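# Clamp a circuit board onto its test fixture

## Task

Pick up the circuit board lying in front of the test fixture, set it on the fixture, and close both of the fixture's clamps over it; then release it and move the grippers away.

## Robot and tools

Robot: two arms, left_arm and right_arm, each with a parallel two-finger gripper. Bases in the scene frame: left_arm at (+0.024, +0.296, 0) m, quat_wxyz (+0.997, 0, 0, +0.076); right_arm at (+0.040, -0.245, 0) m, quat_wxyz (+0.999, 0, 0, +0.042). The scene frame has its origin on the table top midway between the arms, +x pointing out over the table, +z up, and left_arm on the +y side. The names left and right do not refer to image sides. Joint ranges (rad), base to hand: waist -2.618 to 3.054, shoulder 0.000 to 3.142, elbow 0.000 to 3.142, wrist pitch -1.571 to 1.571, wrist yaw -1.571 to 1.571, wrist roll -2.094 to 2.094.

Gripper frame: fingers extend along the gripper's +z axis and close along its y axis. end_effector_position is the pinch point between the pads, roughly 1 cm short of the fingertips. Reported hand positions can be slightly wrong, more so far from the base, and arms tend to settle a centimetre or so low of what was commanded.

ROW layout (used by both motion tools): one flat list of 16 numbers covering both arms, even if one arm stays still: left_arm x, y, z, qw, qx, qy, qz, opening, then right_arm in the same order. x, y, z are an absolute target for end_effector_position in metres; qw..qz are an absolute target orientation, w first; both in the scene frame. Opening is a scale from -1 (closed) to +1 (fully open, 0.094 m). Optionally 12 more numbers from 0 to 1 follow: per-joint stiffness multipliers, left_arm's 6 joints then right_arm's 6, in Joint positions order; they persist until changed.

execute_actions(actions): a list of up to 15 actions; each action is a list of up to 15 rows, one row per 1/30 s step; a short action repeats its final row to fill 15 steps. An empty list just returns state and images. A target more than 0.6 m from the gripper's current position along any of its own axes gets the action rejected for both arms; a malformed action, or a first action failing that check against the latest reported state, rejects the whole call. Every step the commanded pose is clipped to within 70 mm and 16 degrees of the measured pose, and position wins over orientation if both cannot be met, so far targets need several actions. To hold an orientation, resend your own chosen quaternion each row rather than copying the drifting reported one.

move(target, speed, blocking): target is one 16-number row of absolute poses as above; each gripper travels a straight line to it, both finishing together, lasting 0.5 to 10 s (cut off at 10 s). speed is the path top speed in m/s, 0.002 to 0.5, default 0.25; rotation is capped at twice that value in rad/s. Openings are applied at the start. Paths ignore obstacles and the other arm; grippers lag, wander and may overshoot speed near full arm extension. Faster contact and targets set deeper past contact push harder. blocking=false returns after 0.5 s while motion continues; until a result shows it ended, new rows and moves are refused, so call wait or stop. The result adds a move: line giving the ending (done, off_target, moving, held, fault) and active limits (paced = pose clipped; held = a check blocked steps, after which the arm may dash faster than speed), plus each gripper's distance to its target. If only one arm is named, the other finished normally.

wait(seconds): 0 to 10 s; arms keep their last command; returns early if a running move ends. stop(): brakes a running move (needs braking distance; fingers keep moving). zoom_image(camera, region): camera is cam_low, cam_left_wrist or cam_right_wrist; region [x0, y0, x1, y1] in that image's pixels from the top-left, at most 504 by 504. read_manual(section): returns URDF licence texts only ("licences"). finished_scene(scene): ends the numbered scene irreversibly once the last command has been held and reports success; answering without a tool call also ends things.

Results: a state line per arm with gripper position and quat_wxyz; Joint positions (last value is finger opening in metres); joint torques (offset, scaled, noisy); grip_measured on the command scale (each gripper may read up to about 1 mm off); Hand target lines showing the pose each controller is now driving toward; pose unreachable lines when a clearance check altered or blocked an arm's command; FAULT and MOTOR HOT lines. Images come from cam_low (504x504, fixed) and two fisheye wrist cameras (616x616); calibration is given per camera and may be slightly off.

Grasping: to hold something, command an opening below grip_measured; about 0.03 below is firm, less is gentler. Pad force tops out near 50 to 62 N, less on very thin parts (under about 2 mm). Small tugs on held parts or pushes on loose ones may happen.

Avoid: knocking or dropping anything off the table (task fails); arms colliding or pressing on each other; slams, hard pushes, slips and drops. To keep an arm still, resend its exact last pose and intended opening in every call. An arm blocked by an object keeps pushing until given a new command. Holding loads heats motors: warning at 75 °C, a 10 s stop at 90 °C, and at 100 °C the arm goes limp and falls. The simulation runs while you compose replies, holding the last command.

Each tool is called after ">>>" as name(argument=value, ...) on one line, values as JSON.

## Session

>>> execute_actions(actions=[])

Scene clock: 0.00 s.
left_arm: end_effector_position=(+0.4086, +0.1609, +0.2885) grip_measured=+1.000 end_effector_quat_wxyz=(+0.256, +0.270, +0.885, +0.279) | right_arm: end_effector_position=(+0.1422, -0.5772, +0.3506) grip_measured=+1.000 end_effector_quat_wxyz=(+0.075, -0.099, +0.772, -0.623)
Joint positions: left_arm=[-0.777  1.826  2.023 -1.391 -0.696  0.106  0.094] | right_arm=[-1.312  0.937  0.987 -0.264  0.094 -1.557  0.094]
Joint velocities: left_arm=[-0.002 -0.027 -0.002 -0.007 -0.007  0.081  0.   ] | right_arm=[ 0.007  0.007  0.007  0.037 -0.081  0.037  0.   ]
Joint torques (N m, as the arm reports them, + toward a larger angle): no reading
Hand target (left_arm): +0.408, +0.163, +0.293; +0.261, +0.266, +0.884, +0.281
Hand target (right_arm): +0.142, -0.576, +0.355; +0.079, -0.096, +0.770, -0.626
Joint stiffness scale: left_arm=[1. 1. 1. 1. 1. 1.] | right_arm=[1. 1. 1. 1. 1. 1.]
camera_calibration (this result's frames):
cam_left_wrist: T_world_to_cam=[[-0.220412, -0.822218, -0.524762, 0.372718], [-0.970425, 0.130544, 0.20306, 0.339422], [-0.0984557, 0.553999, -0.826675, 0.304703], [0, 0, 0, 1]] pos_world=[0.441535, 0.093341, 0.378556]
cam_right_wrist: T_world_to_cam=[[-0.0247839, -0.242488, 0.969838, -0.474768], [-0.963164, 0.265647, 0.0418063, 0.310061], [-0.267772, -0.933076, -0.24014, -0.32442], [0, 0, 0, 1]] pos_world=[0.200002, -0.5002, 0.369579]

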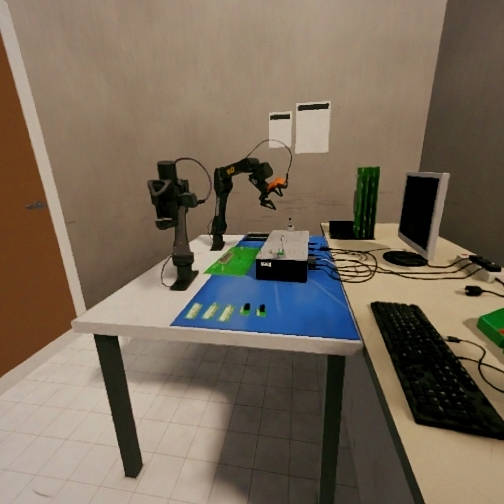

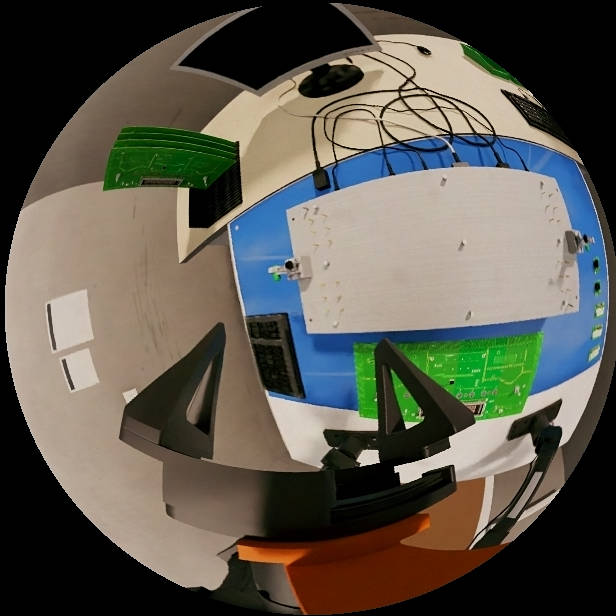

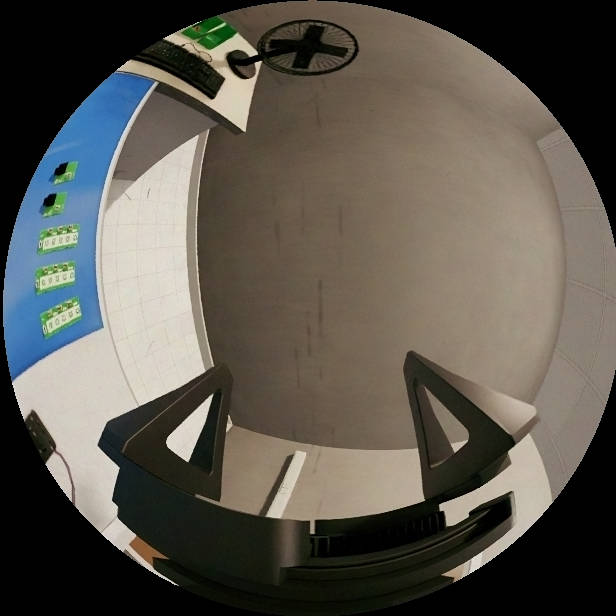

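>>> execute_actions(actions=[])

>>> move(target=[0.42,0.2,0.25,0.24,0,0.97,0,-1,0.3,-0.14,0.3,0.1,0,0.995,0,0.3])

Scene clock: 0.43 s.
left_arm: end_effector_position=(+0.4086, +0.1609, +0.2885) grip_measured=+1.000 end_effector_quat_wxyz=(+0.256, +0.270, +0.885, +0.279) | right_arm: end_effector_position=(+0.1422, -0.5772, +0.3506) grip_measured=+1.000 end_effector_quat_wxyz=(+0.075, -0.099, +0.772, -0.623)
Joint positions: left_arm=[-0.777  1.826  2.023 -1.391 -0.696  0.106  0.094] | right_arm=[-1.312  0.937  0.987 -0.264  0.094 -1.557  0.094]
Joint velocities: left_arm=[-0.002 -0.007 -0.012  0.007  0.007 -0.022  0.   ] | right_arm=[-0.007  0.017 -0.002  0.022 -0.022  0.007  0.   ]
Joint torques (N m, as the arm reports them, + toward a larger angle): left_arm=[-0.01 -9.33  6.88  1.05 -0.49 -0.02] | right_arm=[-0.01 -2.17  8.59  2.08  0.    0.07]
Hand target (left_arm): +0.408, +0.163, +0.293; +0.261, +0.266, +0.884, +0.281
Hand target (right_arm): +0.142, -0.576, +0.355; +0.079, -0.096, +0.770, -0.626
Joint stiffness scale: left_arm=[1. 1. 1. 1. 1. 1.] | right_arm=[1. 1. 1. 1. 1. 1.]
camera_calibration (this result's frames):
cam_left_wrist: T_world_to_cam=[[-0.220412, -0.822218, -0.524762, 0.372718], [-0.970425, 0.130544, 0.20306, 0.339422], [-0.0984557, 0.553999, -0.826675, 0.304703], [0, 0, 0, 1]] pos_world=[0.441535, 0.093341, 0.378556]
cam_right_wrist: T_world_to_cam=[[-0.0247839, -0.242488, 0.969838, -0.474768], [-0.963164, 0.265647, 0.0418063, 0.310061], [-0.267772, -0.933076, -0.24014, -0.32442], [0, 0, 0, 1]] pos_world=[0.200002, -0.5002, 0.369579]

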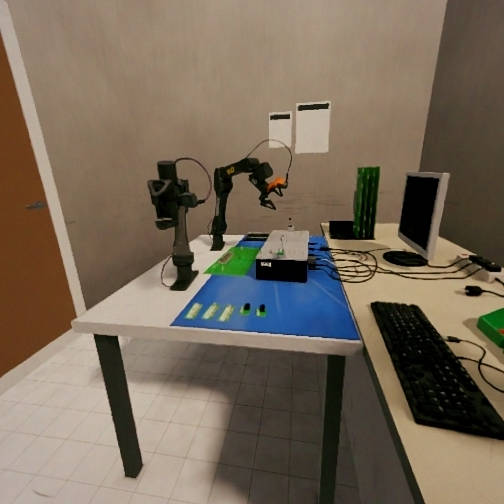

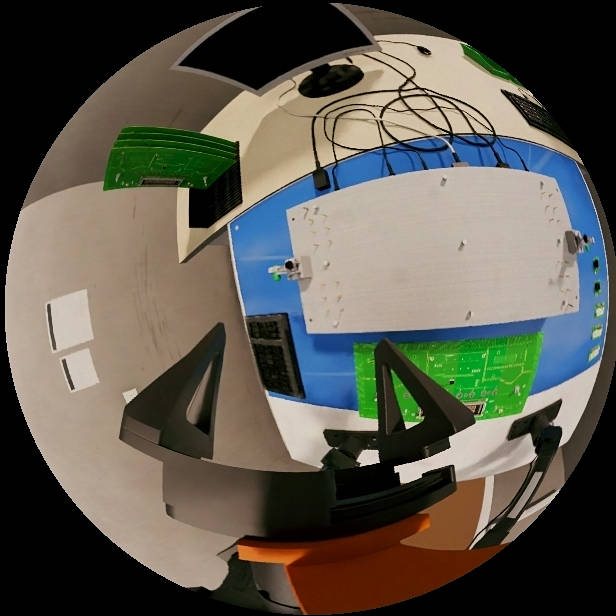

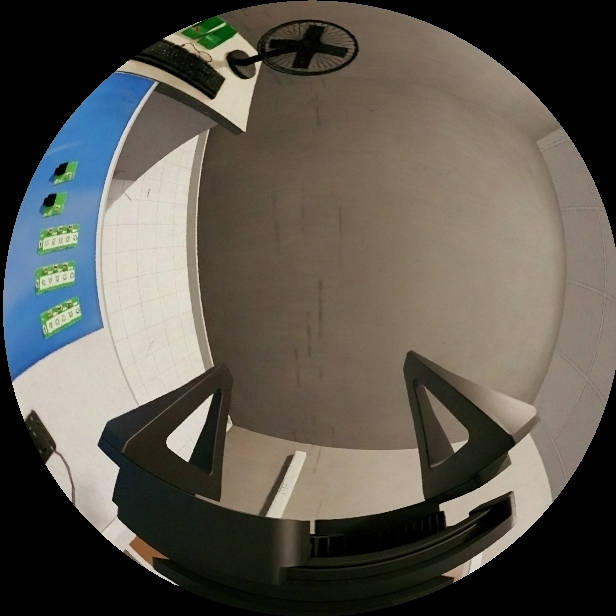

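Scene clock: 3.80 s.
left_arm: end_effector_position=(+0.4214, +0.1967, +0.2474) grip_measured=-0.977 end_effector_quat_wxyz=(+0.234, +0.007, +0.972, +0.001) | right_arm: end_effector_position=(+0.3028, -0.1420, +0.2976) grip_measured=+0.302 end_effector_quat_wxyz=(+0.196, -0.016, +0.980, +0.023)
Joint positions: left_arm=[-0.459  1.744  1.871 -1.244 -0.136 -0.26   0.001] | right_arm=[ 0.358  1.438  1.82  -1.573  0.117  0.388  0.061]
Joint velocities: left_arm=[ 0.002 -0.007 -0.007 -0.007 -0.081  0.007 -0.001] | right_arm=[ 0.012 -0.007 -0.012 -0.022 -0.022 -0.007 -0.   ]
Joint torques (N m, as the arm reports them, + toward a larger angle): left_arm=[  0.56 -10.27   5.47   1.34  -0.03  -0.08] | right_arm=[ 0.14 -3.79  7.96  1.1   0.    0.07]
Hand target (left_arm): +0.420, +0.200, +0.251; +0.240, -0.000, +0.971, -0.003
Hand target (right_arm): +0.304, -0.140, +0.301; +0.199, -0.012, +0.980, +0.029
Off the commanded pose (left_arm): 0.004 m, 1 deg.
Off the commanded pose (right_arm): 0.004 m, 12 deg.
Joint stiffness scale: left_arm=[1. 1. 1. 1. 1. 1.] | right_arm=[1. 1. 1. 1. 1. 1.]
joint sent to its limit (right arm) — the command would take joint 4 (wrist pitch) past its lower limit, so that joint was sent only as far as its limit.
move: off_target (right_arm); limits=paced
camera_calibration (this result's frames):
cam_left_wrist: T_world_to_cam=[[0.134763, -0.982643, 0.127479, 0.103863], [-0.955111, -0.0945653, 0.28075, 0.374097], [-0.263822, -0.159591, -0.951277, 0.493112], [0, 0, 0, 1]] pos_world=[0.473402, 0.216133, 0.350818]
cam_right_wrist: T_world_to_cam=[[-0.036463, -0.995236, -0.0904237, -0.101711], [-0.992179, 0.0252444, 0.122244, 0.302093], [-0.119378, 0.0941739, -0.988372, 0.435588], [0, 0, 0, 1]] pos_world=[0.348022, -0.149874, 0.384397]

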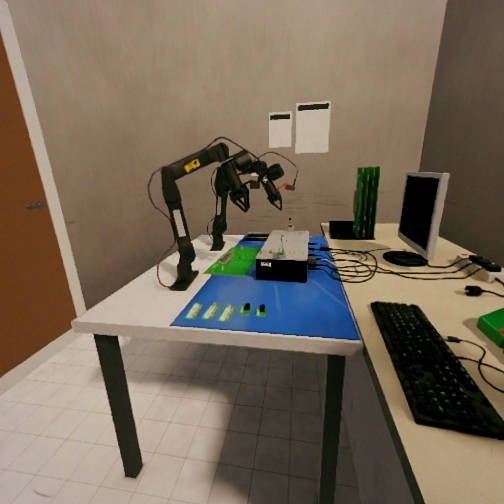

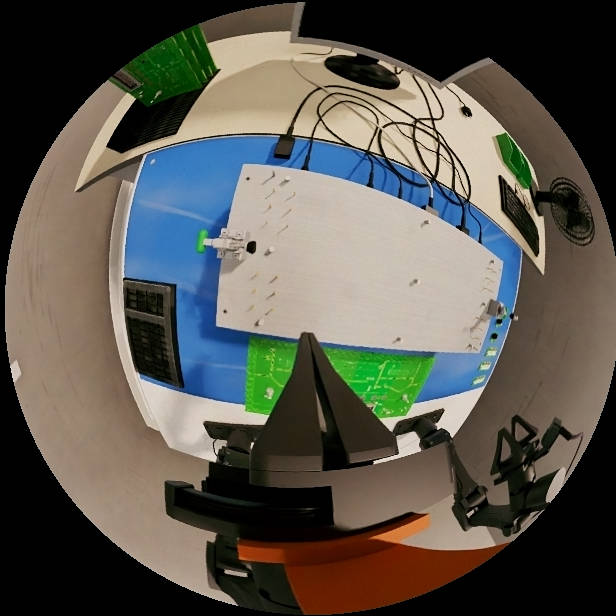

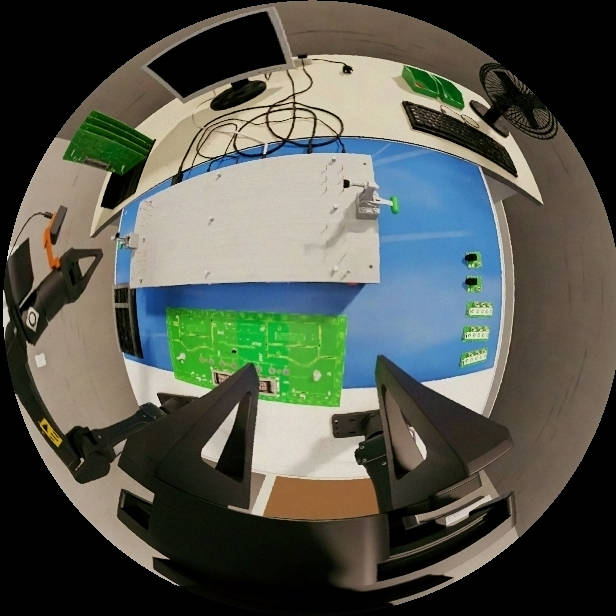

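>>> zoom_image(camera="cam_right_wrist", region=[300,170,420,290])

>>> zoom_image(camera="cam_left_wrist", region=[190,150,310,270])

>>> zoom_image(camera="cam_right_wrist", region=[160,290,360,420])

Region (300, 170, 420, 290) of cam_right_wrist's 616x616 image, scaled by 4.200, with more detail than that image has.

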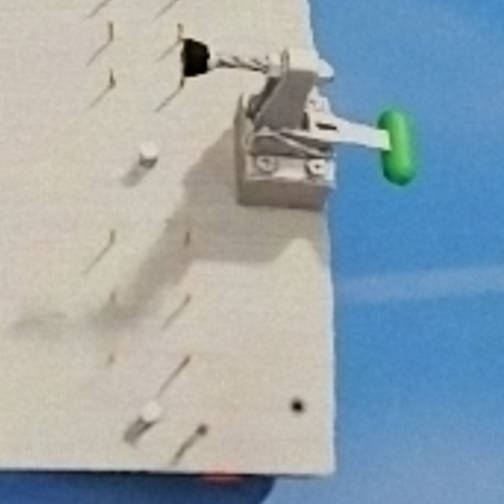

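Region (190, 150, 310, 270) of cam_left_wrist's 616x616 image, scaled by 4.200, with more detail than that image has.

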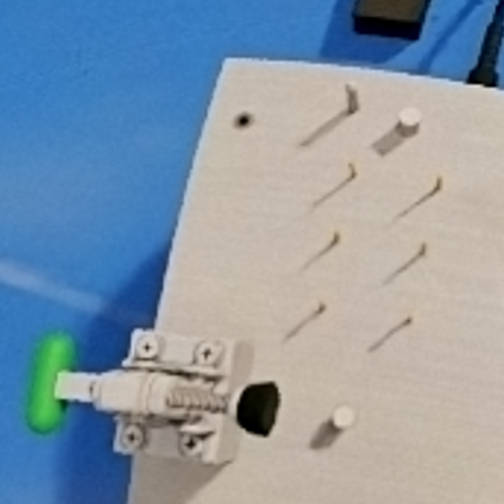

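Region (160, 290, 360, 420) of cam_right_wrist's 616x616 image, scaled by 2.520, with more detail than that image has; it fills the top 328 rows of this view, and the rest is white.

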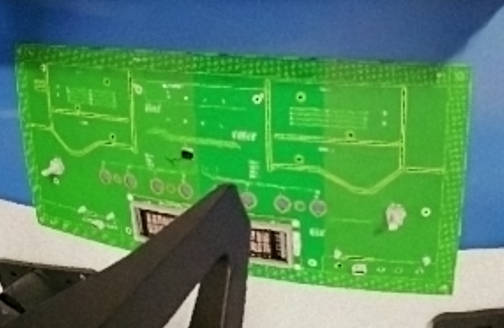

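>>> move(target=[0.50,0.27,0.25,0.24,0,0.97,0,-1,0.146,0.045,0.08,-0.048,0.68,-0.729,-0.051,0.3], speed=0.2)

Scene clock: 8.70 s.
left_arm: end_effector_position=(+0.5004, +0.2668, +0.2468) grip_measured=-0.977 end_effector_quat_wxyz=(+0.242, -0.002, +0.970, -0.002) | right_arm: end_effector_position=(+0.1501, +0.0424, +0.0839) grip_measured=+0.302 end_effector_quat_wxyz=(+0.056, -0.675, +0.735, +0.042)
Joint positions: left_arm=[-0.228  2.016  2.224 -1.291 -0.033 -0.072  0.001] | right_arm=[ 1.1    1.598  1.148 -0.985 -0.028 -0.299  0.061]
Joint velocities: left_arm=[-0.012  0.022  0.002 -0.066 -0.066  0.066  0.001] | right_arm=[-0.017 -0.007 -0.007 -0.037  0.007 -0.007 -0.   ]
Joint torques (N m, as the arm reports them, + toward a larger angle): left_arm=[  0.58 -10.13   8.82   1.13   0.01   0.13] | right_arm=[ 0.54 -6.04  6.51  0.83 -0.15 -0.01]
Hand target (left_arm): +0.501, +0.269, +0.250; +0.242, -0.000, +0.970, -0.002
Hand target (right_arm): +0.147, +0.044, +0.080; -0.051, +0.682, -0.729, -0.045
Off the commanded pose (left_arm): 0.005 m, 0 deg.
Off the commanded pose (right_arm): 0.006 m, 2 deg.
Joint stiffness scale: left_arm=[1. 1. 1. 1. 1. 1.] | right_arm=[1. 1. 1. 1. 1. 1.]
move: done
camera_calibration (this result's frames):
cam_left_wrist: T_world_to_cam=[[0.149387, -0.978917, 0.139302, 0.151002], [-0.957828, -0.108294, 0.266155, 0.465007], [-0.245458, -0.173187, -0.953812, 0.51959], [0, 0, 0, 1]] pos_world=[0.550377, 0.288162, 0.350792]
cam_right_wrist: T_world_to_cam=[[0.985011, -0.171702, -0.0165066, -0.137506], [-0.153877, -0.917913, 0.36573, 0.0657168], [-0.0779481, -0.357708, -0.930575, 0.196891], [0, 0, 0, 1]] pos_world=[0.160904, 0.107142, 0.156917]

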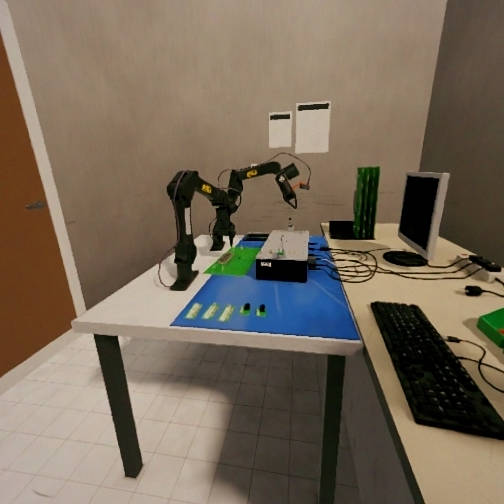

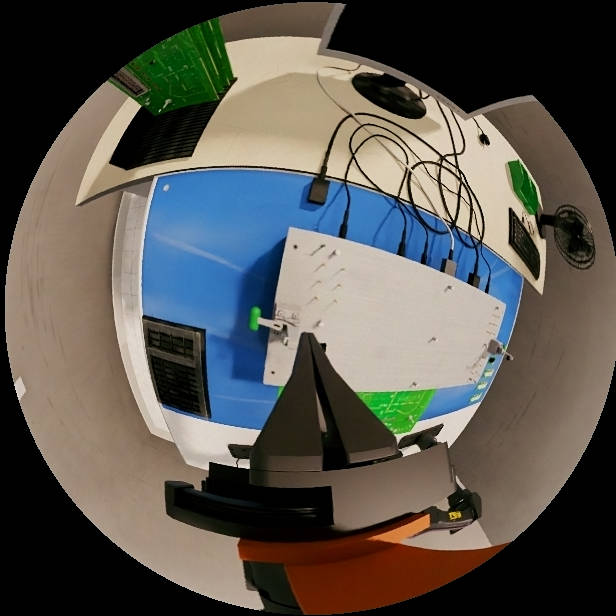

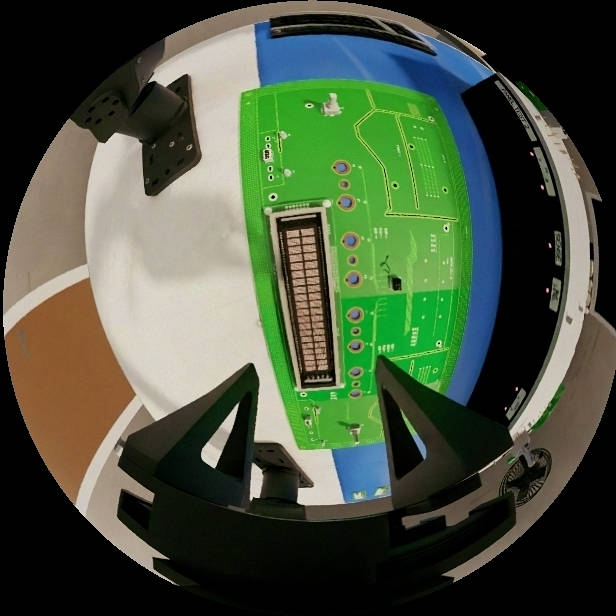

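>>> move(target=[0.50,0.27,0.25,0.24,0,0.97,0,-1,0.143,0.055,0.010,-0.048,0.68,-0.729,-0.051,0.3], speed=0.06)

Scene clock: 10.57 s.
left_arm: end_effector_position=(+0.4993, +0.2668, +0.2462) grip_measured=-0.977 end_effector_quat_wxyz=(+0.240, -0.001, +0.971, -0.001) | right_arm: end_effector_position=(+0.1475, +0.0542, +0.0153) grip_measured=+0.302 end_effector_quat_wxyz=(+0.055, -0.680, +0.729, +0.048)
Joint positions: left_arm=[-0.228  2.016  2.224 -1.296 -0.033 -0.07   0.001] | right_arm=[ 1.116  1.723  0.995 -0.701 -0.039 -0.298  0.061]
Joint velocities: left_arm=[ 0.002  0.007 -0.012  0.007  0.066  0.051 -0.001] | right_arm=[-0.012  0.002  0.002  0.022  0.007 -0.022  0.001]
Joint torques (N m, as the arm reports them, + toward a larger angle): left_arm=[  0.6  -10.11   8.95   1.14  -0.02   0.13] | right_arm=[ 0.71 -6.52  5.58  0.8  -0.14  0.1 ]
Hand target (left_arm): +0.500, +0.270, +0.250; +0.241, +0.000, +0.971, -0.000
Hand target (right_arm): +0.143, +0.054, +0.010; -0.048, +0.680, -0.729, -0.051
Off the commanded pose (left_arm): 0.005 m, 0 deg.
Off the commanded pose (right_arm): 0.007 m, 1 deg.
Joint stiffness scale: left_arm=[1. 1. 1. 1. 1. 1.] | right_arm=[1. 1. 1. 1. 1. 1.]
move: done
camera_calibration (this result's frames):
cam_left_wrist: T_world_to_cam=[[0.14825, -0.979323, 0.137651, 0.152342], [-0.956695, -0.10676, 0.270809, 0.461996], [-0.250514, -0.171837, -0.952741, 0.520676], [0, 0, 0, 1]] pos_world=[0.549841, 0.287986, 0.349986]
cam_right_wrist: T_world_to_cam=[[0.987511, -0.155392, -0.0259797, -0.135142], [-0.135824, -0.923247, 0.359399, 0.0989799], [-0.0798333, -0.351382, -0.932822, 0.137007], [0, 0, 0, 1]] pos_world=[0.157836, 0.118525, 0.0887188]

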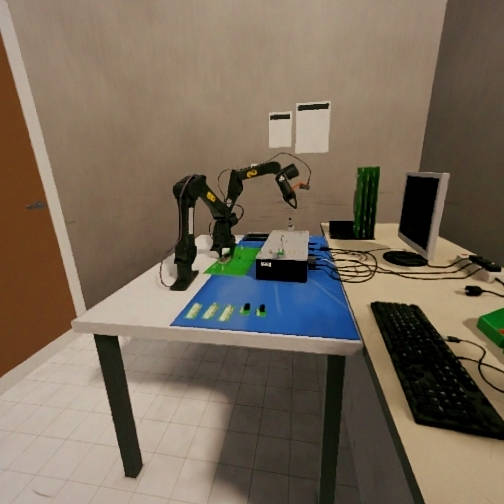

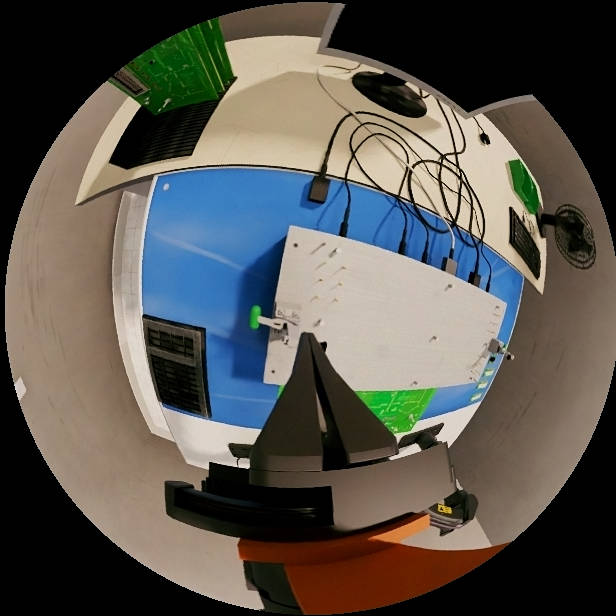

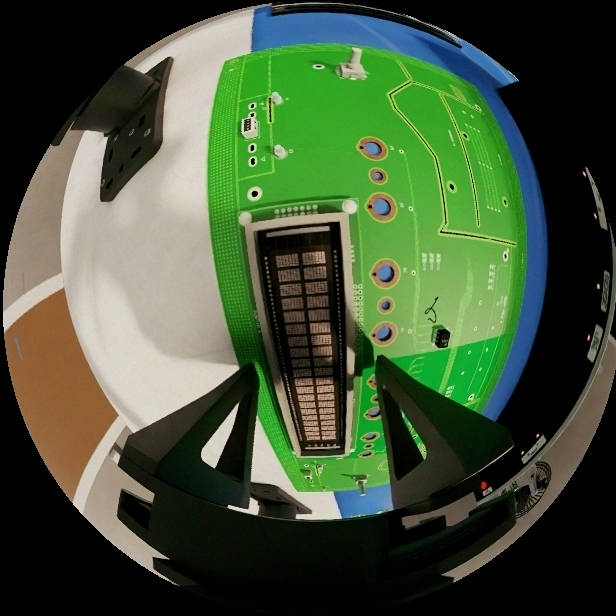

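>>> execute_actions(actions=[[[0.50,0.27,0.25,0.24,0,0.97,0,-1,0.141,0.055,0.010,-0.048,0.68,-0.729,-0.051,-0.05]],[[0.50,0.27,0.25,0.24,0,0.97,0,-1,0.141,0.055,0.010,-0.048,0.68,-0.729,-0.051,-0.27]]])

>>> move(target=[0.50,0.27,0.25,0.24,0,0.97,0,-1,0.165,0.055,0.165,-0.075,0.685,-0.724,-0.03,-0.27], speed=0.07)

Scene clock: 11.73 s.
left_arm: end_effector_position=(+0.4993, +0.2668, +0.2462) grip_measured=-0.977 end_effector_quat_wxyz=(+0.239, -0.001, +0.971, -0.001) | right_arm: end_effector_position=(+0.1461, +0.0550, +0.0153) grip_measured=-0.013 end_effector_quat_wxyz=(+0.055, -0.680, +0.729, +0.049)
Joint positions: left_arm=[-0.228  2.016  2.224 -1.296 -0.033 -0.07   0.001] | right_arm=[ 1.121  1.723  0.995 -0.7   -0.039 -0.294  0.046]
Joint velocities: left_arm=[ 0.002 -0.007 -0.012 -0.022  0.037  0.007 -0.001] | right_arm=[ 0.007  0.017 -0.012 -0.11  -0.022  0.007  0.   ]
Joint torques (N m, as the arm reports them, + toward a larger angle): left_arm=[  0.6  -10.14   8.98   1.14  -0.03   0.13] | right_arm=[ 0.87 -6.52  5.61  0.81 -0.12  0.09]
Hand target (left_arm): +0.500, +0.270, +0.250; +0.241, -0.000, +0.971, -0.000
Hand target (right_arm): +0.141, +0.055, +0.010; -0.048, +0.680, -0.729, -0.051
Off the commanded pose (left_arm): 0.005 m, 0 deg.
Off the commanded pose (right_arm): 0.007 m, 1 deg.
Joint stiffness scale: left_arm=[1. 1. 1. 1. 1. 1.] | right_arm=[1. 1. 1. 1. 1. 1.]
camera_calibration (this result's frames):
cam_left_wrist: T_world_to_cam=[[0.148302, -0.979327, 0.137566, 0.152363], [-0.956592, -0.106768, 0.27117, 0.46179], [-0.250876, -0.17181, -0.95265, 0.520765], [0, 0, 0, 1]] pos_world=[0.549796, 0.28799, 0.349924]
cam_right_wrist: T_world_to_cam=[[0.98751, -0.1552, -0.0271447, -0.13363], [-0.135336, -0.923772, 0.358231, 0.0994883], [-0.0806729, -0.350083, -0.933238, 0.137276], [0, 0, 0, 1]] pos_world=[0.1565, 0.119223, 0.0888443]

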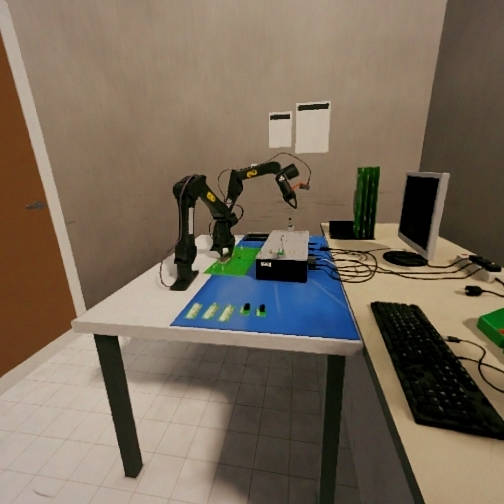

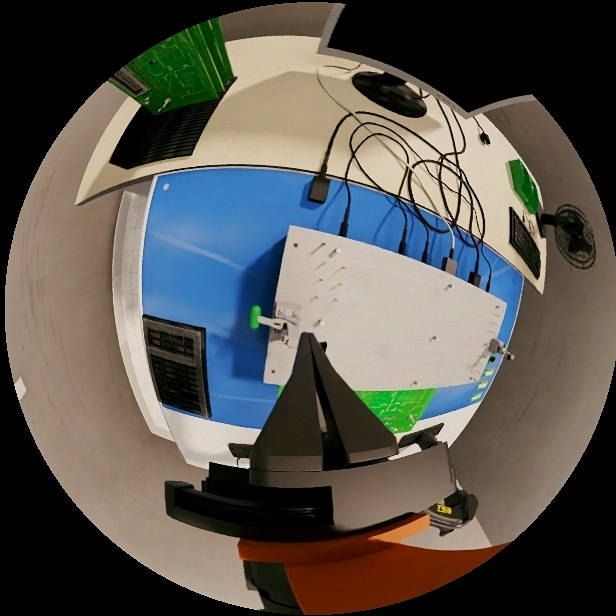

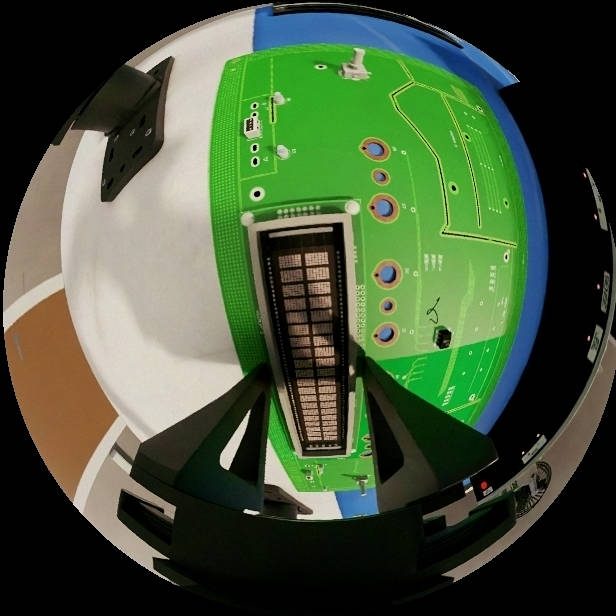

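Scene clock: 14.43 s.
left_arm: end_effector_position=(+0.4993, +0.2668, +0.2462) grip_measured=-0.977 end_effector_quat_wxyz=(+0.239, -0.001, +0.971, -0.001) | right_arm: end_effector_position=(+0.1576, +0.0527, +0.1478) grip_measured=-0.015 end_effector_quat_wxyz=(+0.044, -0.685, +0.726, +0.026)
Joint positions: left_arm=[-0.228  2.016  2.224 -1.296 -0.033 -0.07   0.001] | right_arm=[ 1.1    1.657  1.469 -1.281 -0.011 -0.327  0.046]
Joint velocities: left_arm=[-0.007  0.002  0.007 -0.051 -0.037 -0.007  0.   ] | right_arm=[-0.007  0.017 -0.022 -0.037  0.007  0.007  0.001]
Joint torques (N m, as the arm reports them, + toward a larger angle): left_arm=[  0.61 -10.12   8.97   1.14  -0.02   0.13] | right_arm=[-0.74 -9.99  9.61  0.65  0.18 -0.09]
Hand target (left_arm): +0.500, +0.270, +0.250; +0.241, -0.000, +0.971, -0.000
Hand target (right_arm): +0.165, +0.056, +0.165; -0.075, +0.685, -0.724, -0.030
Off the commanded pose (left_arm): 0.005 m, 0 deg.
Off the commanded pose (right_arm): 0.019 m, 4 deg.
Joint stiffness scale: left_arm=[1. 1. 1. 1. 1. 1.] | right_arm=[1. 1. 1. 1. 1. 1.]
move: off_target (right_arm)
camera_calibration (this result's frames):
cam_left_wrist: T_world_to_cam=[[0.148302, -0.979327, 0.137566, 0.152363], [-0.956592, -0.106768, 0.27117, 0.46179], [-0.250876, -0.17181, -0.95265, 0.520765], [0, 0, 0, 1]] pos_world=[0.549796, 0.28799, 0.349924]
cam_right_wrist: T_world_to_cam=[[0.989159, -0.146785, -0.00439113, -0.14587], [-0.132818, -0.906995, 0.399649, 0.0440514], [-0.0626452, -0.394733, -0.916658, 0.258091], [0, 0, 0, 1]] pos_world=[0.166308, 0.12042, 0.218336]

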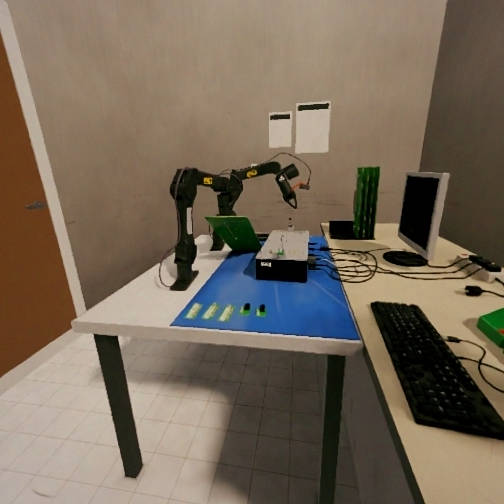

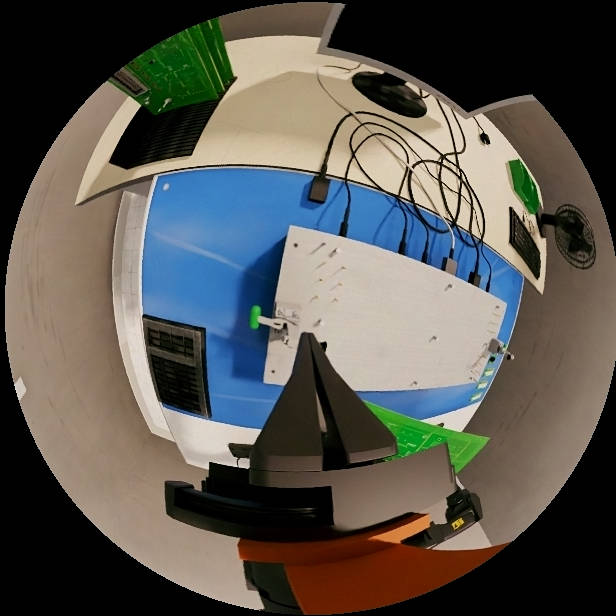

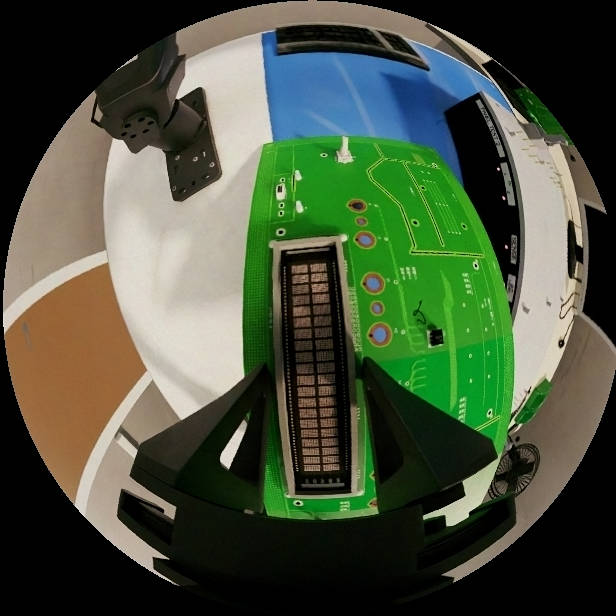

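>>> move(target=[0.50,0.27,0.25,0.24,0,0.97,0,-1,0.145,0.055,0.014,-0.048,0.68,-0.729,-0.051,-0.06], speed=0.04)

Scene clock: 18.10 s.
left_arm: end_effector_position=(+0.4993, +0.2668, +0.2462) grip_measured=-0.977 end_effector_quat_wxyz=(+0.239, -0.001, +0.971, -0.001) | right_arm: end_effector_position=(+0.1466, +0.0444, +0.0167) grip_measured=-0.015 end_effector_quat_wxyz=(+0.039, -0.678, +0.733, +0.037)
Joint positions: left_arm=[-0.228  2.016  2.224 -1.296 -0.033 -0.07   0.001] | right_arm=[ 1.111  1.719  1.001 -0.75  -0.032 -0.296  0.046]
Joint velocities: left_arm=[-0.002 -0.007 -0.017 -0.081 -0.051 -0.022 -0.   ] | right_arm=[ 0.007  0.002  0.002  0.022 -0.007 -0.051  0.   ]
Joint torques (N m, as the arm reports them, + toward a larger angle): left_arm=[  0.61 -10.15   8.97   1.14  -0.02   0.13] | right_arm=[ 0.55 -6.7   5.83  1.11 -0.2   0.01]
Hand target (left_arm): +0.500, +0.270, +0.250; +0.241, -0.000, +0.971, -0.000
Hand target (right_arm): +0.144, +0.053, +0.014; -0.048, +0.681, -0.729, -0.051
Off the commanded pose (left_arm): 0.005 m, 0 deg.
Off the commanded pose (right_arm): 0.011 m, 2 deg.
Joint stiffness scale: left_arm=[1. 1. 1. 1. 1. 1.] | right_arm=[1. 1. 1. 1. 1. 1.]
move: off_target (right_arm)
camera_calibration (this result's frames):
cam_left_wrist: T_world_to_cam=[[0.148302, -0.979327, 0.137566, 0.152363], [-0.956592, -0.106768, 0.27117, 0.46179], [-0.250876, -0.17181, -0.95265, 0.520765], [0, 0, 0, 1]] pos_world=[0.549796, 0.28799, 0.349924]
cam_right_wrist: T_world_to_cam=[[0.985945, -0.164699, -0.0280486, -0.135047], [-0.140404, -0.907808, 0.395186, 0.0887397], [-0.0905497, -0.385693, -0.918173, 0.137662], [0, 0, 0, 1]] pos_world=[0.158074, 0.111412, 0.0875409]

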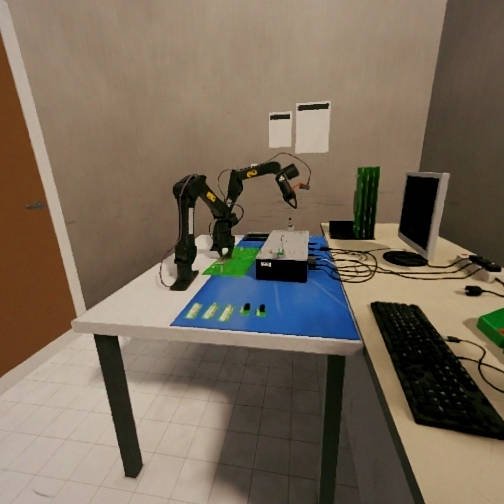

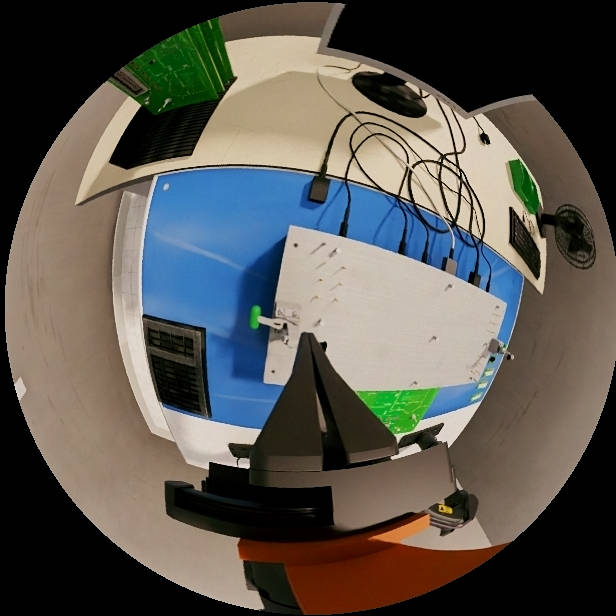

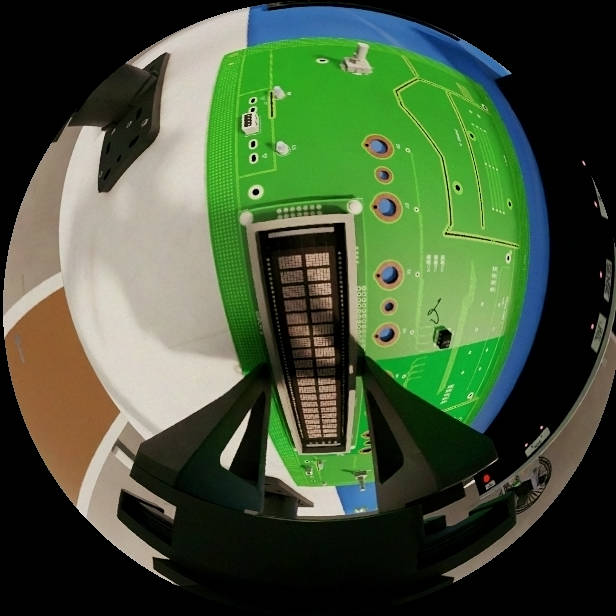

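>>> execute_actions(actions=[[[0.50,0.27,0.25,0.24,0,0.97,0,-1,0.145,0.046,0.016,-0.039,0.68,-0.731,-0.037,0.2]],[[0.50,0.27,0.25,0.24,0,0.97,0,-1,0.145,0.050,0.022,-0.039,0.68,-0.731,-0.037,0.2]]])

Scene clock: 19.20 s.
left_arm: end_effector_position=(+0.4993, +0.2668, +0.2462) grip_measured=-0.977 end_effector_quat_wxyz=(+0.239, -0.001, +0.971, -0.001) | right_arm: end_effector_position=(+0.1456, +0.0453, +0.0193) grip_measured=+0.198 end_effector_quat_wxyz=(+0.037, -0.679, +0.732, +0.037)
Joint positions: left_arm=[-0.228  2.016  2.224 -1.296 -0.033 -0.07   0.001] | right_arm=[ 1.114  1.719  1.012 -0.765 -0.033 -0.295  0.056]
Joint velocities: left_arm=[ 0.002  0.012  0.007 -0.007 -0.081 -0.022  0.   ] | right_arm=[-0.022 -0.002  0.002 -0.037 -0.022 -0.051 -0.001]
Joint torques (N m, as the arm reports them, + toward a larger angle): left_arm=[  0.58 -10.15   8.95   1.15  -0.02   0.12] | right_arm=[ 0.71 -6.89  8.18  0.53 -0.01  0.05]
Hand target (left_arm): +0.500, +0.270, +0.250; +0.241, -0.000, +0.971, -0.000
Hand target (right_arm): +0.145, +0.050, +0.022; -0.039, +0.680, -0.731, -0.037
Off the commanded pose (left_arm): 0.005 m, 0 deg.
Off the commanded pose (right_arm): 0.005 m, 0 deg.
Joint stiffness scale: left_arm=[1. 1. 1. 1. 1. 1.] | right_arm=[1. 1. 1. 1. 1. 1.]
camera_calibration (this result's frames):
cam_left_wrist: T_world_to_cam=[[0.148302, -0.979327, 0.137566, 0.152363], [-0.956592, -0.106768, 0.27117, 0.46179], [-0.250876, -0.17181, -0.95265, 0.520765], [0, 0, 0, 1]] pos_world=[0.549796, 0.28799, 0.349924]
cam_right_wrist: T_world_to_cam=[[0.986394, -0.161654, -0.029916, -0.134007], [-0.136595, -0.907145, 0.398033, 0.0877674], [-0.091482, -0.388531, -0.916883, 0.140529], [0, 0, 0, 1]] pos_world=[0.157028, 0.112555, 0.0899056]

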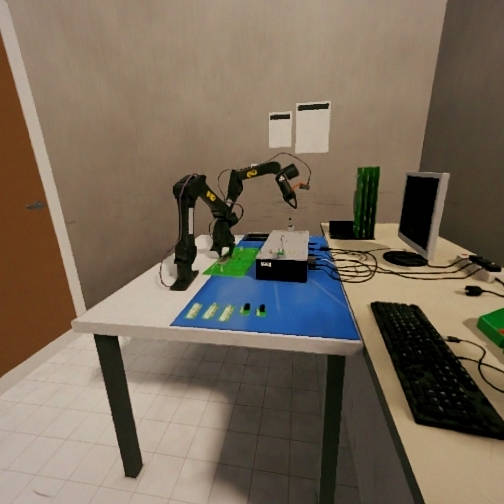

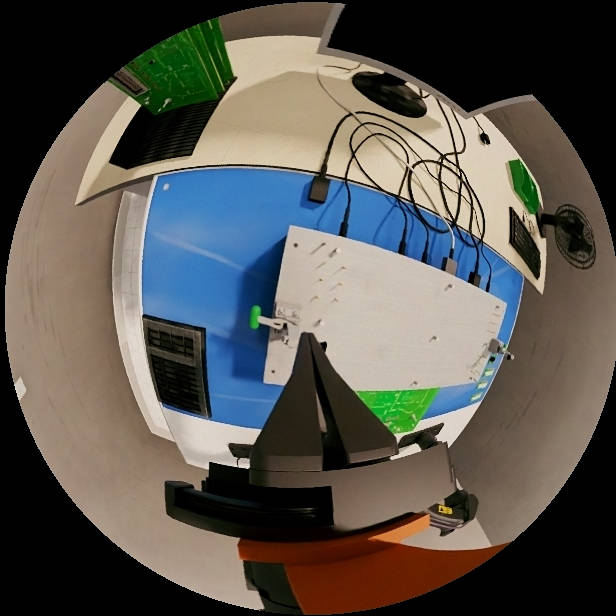

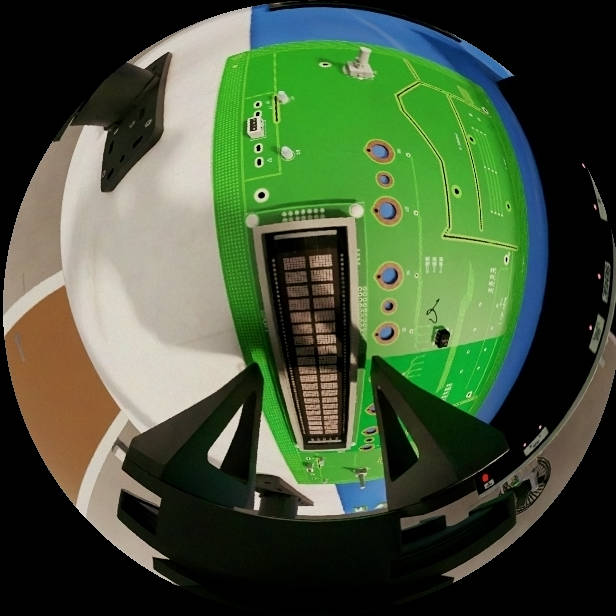

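>>> execute_actions(actions=[[[0.50,0.27,0.25,0.24,0,0.97,0,-1,0.146,0.054,0.021,-0.039,0.68,-0.731,-0.037,-0.13]],[[0.50,0.27,0.25,0.24,0,0.97,0,-1,0.146,0.054,0.012,-0.039,0.68,-0.731,-0.037,-0.13]],[[0.50,0.27,0.25,0.24,0,0.97,0,-1,0.146,0.054,0.012,-0.039,0.68,-0.731,-0.037,-0.3]]])

Scene clock: 20.77 s.
left_arm: end_effector_position=(+0.4993, +0.2668, +0.2462) grip_measured=-0.977 end_effector_quat_wxyz=(+0.239, -0.001, +0.971, -0.001) | right_arm: end_effector_position=(+0.1475, +0.0519, +0.0164) grip_measured=-0.199 end_effector_quat_wxyz=(+0.040, -0.680, +0.731, +0.038)
Joint positions: left_arm=[-0.228  2.016  2.224 -1.296 -0.033 -0.07   0.001] | right_arm=[ 1.116  1.742  1.027 -0.749 -0.034 -0.295  0.038]
Joint velocities: left_arm=[-0.012 -0.007 -0.002 -0.007  0.022 -0.066 -0.   ] | right_arm=[ 0.027 -0.007 -0.012 -0.051  0.037 -0.066 -0.002]
Joint torques (N m, as the arm reports them, + toward a larger angle): left_arm=[  0.61 -10.11   8.99   1.15  -0.02   0.13] | right_arm=[ 0.71 -6.36  6.31  0.77  0.    0.06]
Hand target (left_arm): +0.500, +0.270, +0.250; +0.241, -0.000, +0.971, -0.000
Hand target (right_arm): +0.146, +0.054, +0.012; -0.039, +0.680, -0.731, -0.037
Off the commanded pose (left_arm): 0.005 m, 0 deg.
Off the commanded pose (right_arm): 0.005 m, 0 deg.
Joint stiffness scale: left_arm=[1. 1. 1. 1. 1. 1.] | right_arm=[1. 1. 1. 1. 1. 1.]
camera_calibration (this result's frames):
cam_left_wrist: T_world_to_cam=[[0.148302, -0.979327, 0.137566, 0.152363], [-0.956592, -0.106768, 0.27117, 0.46179], [-0.250876, -0.17181, -0.95265, 0.520765], [0, 0, 0, 1]] pos_world=[0.549796, 0.28799, 0.349924]
cam_right_wrist: T_world_to_cam=[[0.986646, -0.160292, -0.0289017, -0.135094], [-0.136345, -0.909889, 0.391807, 0.0953183], [-0.0891009, -0.382634, -0.919594, 0.140001], [0, 0, 0, 1]] pos_world=[0.158761, 0.118643, 0.0874928]

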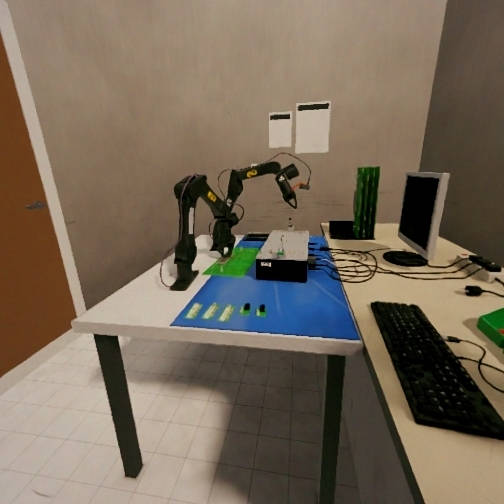

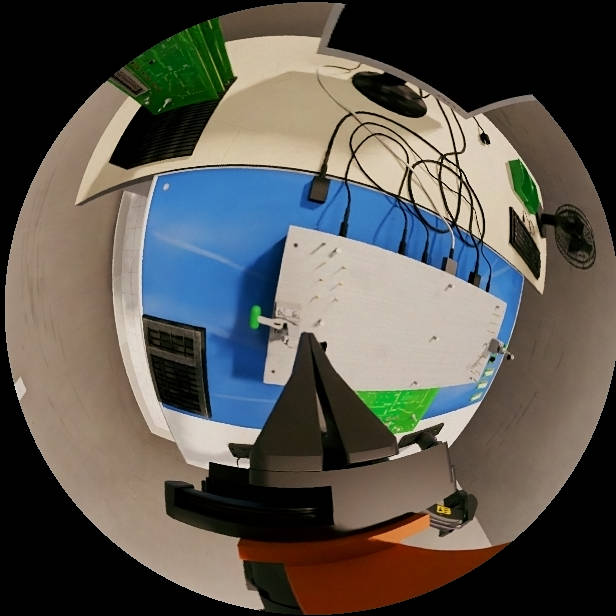

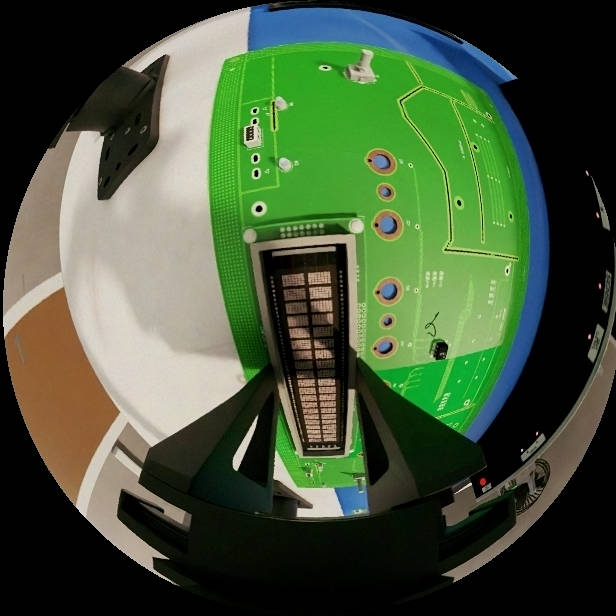

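>>> move(target=[0.50,0.27,0.25,0.24,0,0.97,0,-1,0.158,0.058,0.07,-0.065,0.68,-0.729,-0.04,-0.3], speed=0.05)

Scene clock: 22.43 s.
left_arm: end_effector_position=(+0.4993, +0.2668, +0.2462) grip_measured=-0.977 end_effector_quat_wxyz=(+0.239, -0.001, +0.971, -0.001) | right_arm: end_effector_position=(+0.1484, +0.0482, +0.0511) grip_measured=-0.199 end_effector_quat_wxyz=(+0.030, -0.680, +0.732, +0.032)
Joint positions: left_arm=[-0.228  2.016  2.224 -1.296 -0.033 -0.07   0.001] | right_arm=[ 1.11   1.698  1.127 -0.917 -0.032 -0.302  0.038]
Joint velocities: left_arm=[-0.012 -0.027  0.022 -0.066  0.051 -0.095  0.001] | right_arm=[-0.002  0.002 -0.002 -0.066  0.007 -0.051  0.   ]
Joint torques (N m, as the arm reports them, + toward a larger angle): left_arm=[  0.6  -10.13   8.96   1.14  -0.03   0.13] | right_arm=[ -0.72 -10.71   9.31   0.6    0.14  -0.1 ]
Hand target (left_arm): +0.500, +0.270, +0.250; +0.241, -0.000, +0.971, -0.000
Hand target (right_arm): +0.158, +0.058, +0.070; -0.065, +0.680, -0.730, -0.040
Off the commanded pose (left_arm): 0.005 m, 0 deg.
Off the commanded pose (right_arm): 0.023 m, 4 deg.
Joint stiffness scale: left_arm=[1. 1. 1. 1. 1. 1.] | right_arm=[1. 1. 1. 1. 1. 1.]
move: off_target (right_arm)
camera_calibration (this result's frames):
cam_left_wrist: T_world_to_cam=[[0.148302, -0.979327, 0.137566, 0.152363], [-0.956592, -0.106768, 0.27117, 0.46179], [-0.250876, -0.17181, -0.95265, 0.520765], [0, 0, 0, 1]] pos_world=[0.549796, 0.28799, 0.349924]
cam_right_wrist: T_world_to_cam=[[0.986547, -0.160389, -0.0316367, -0.13542], [-0.133245, -0.901017, 0.412812, 0.0765408], [-0.0947156, -0.403043, -0.910267, 0.171947], [0, 0, 0, 1]] pos_world=[0.160083, 0.116547, 0.120637]

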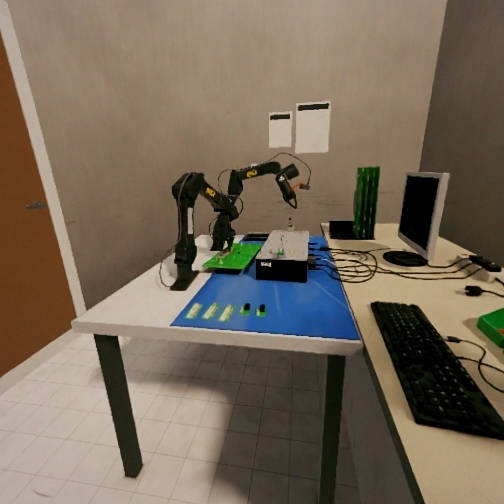

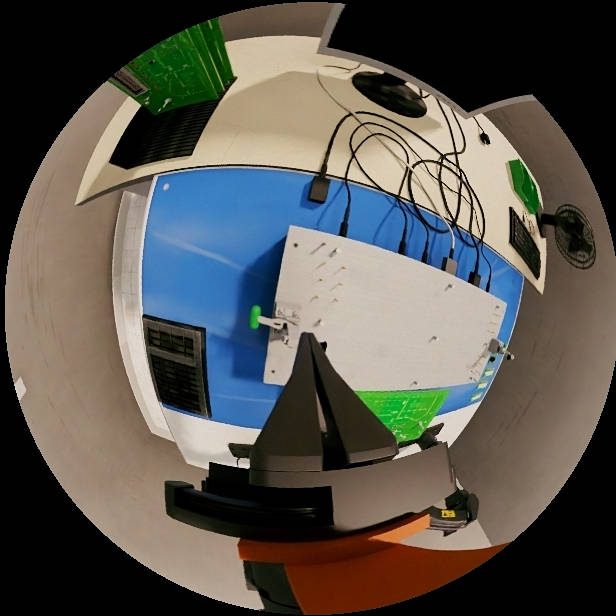

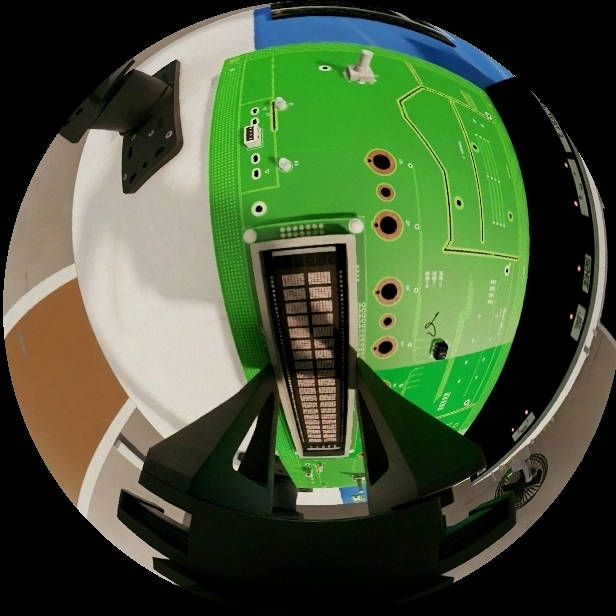

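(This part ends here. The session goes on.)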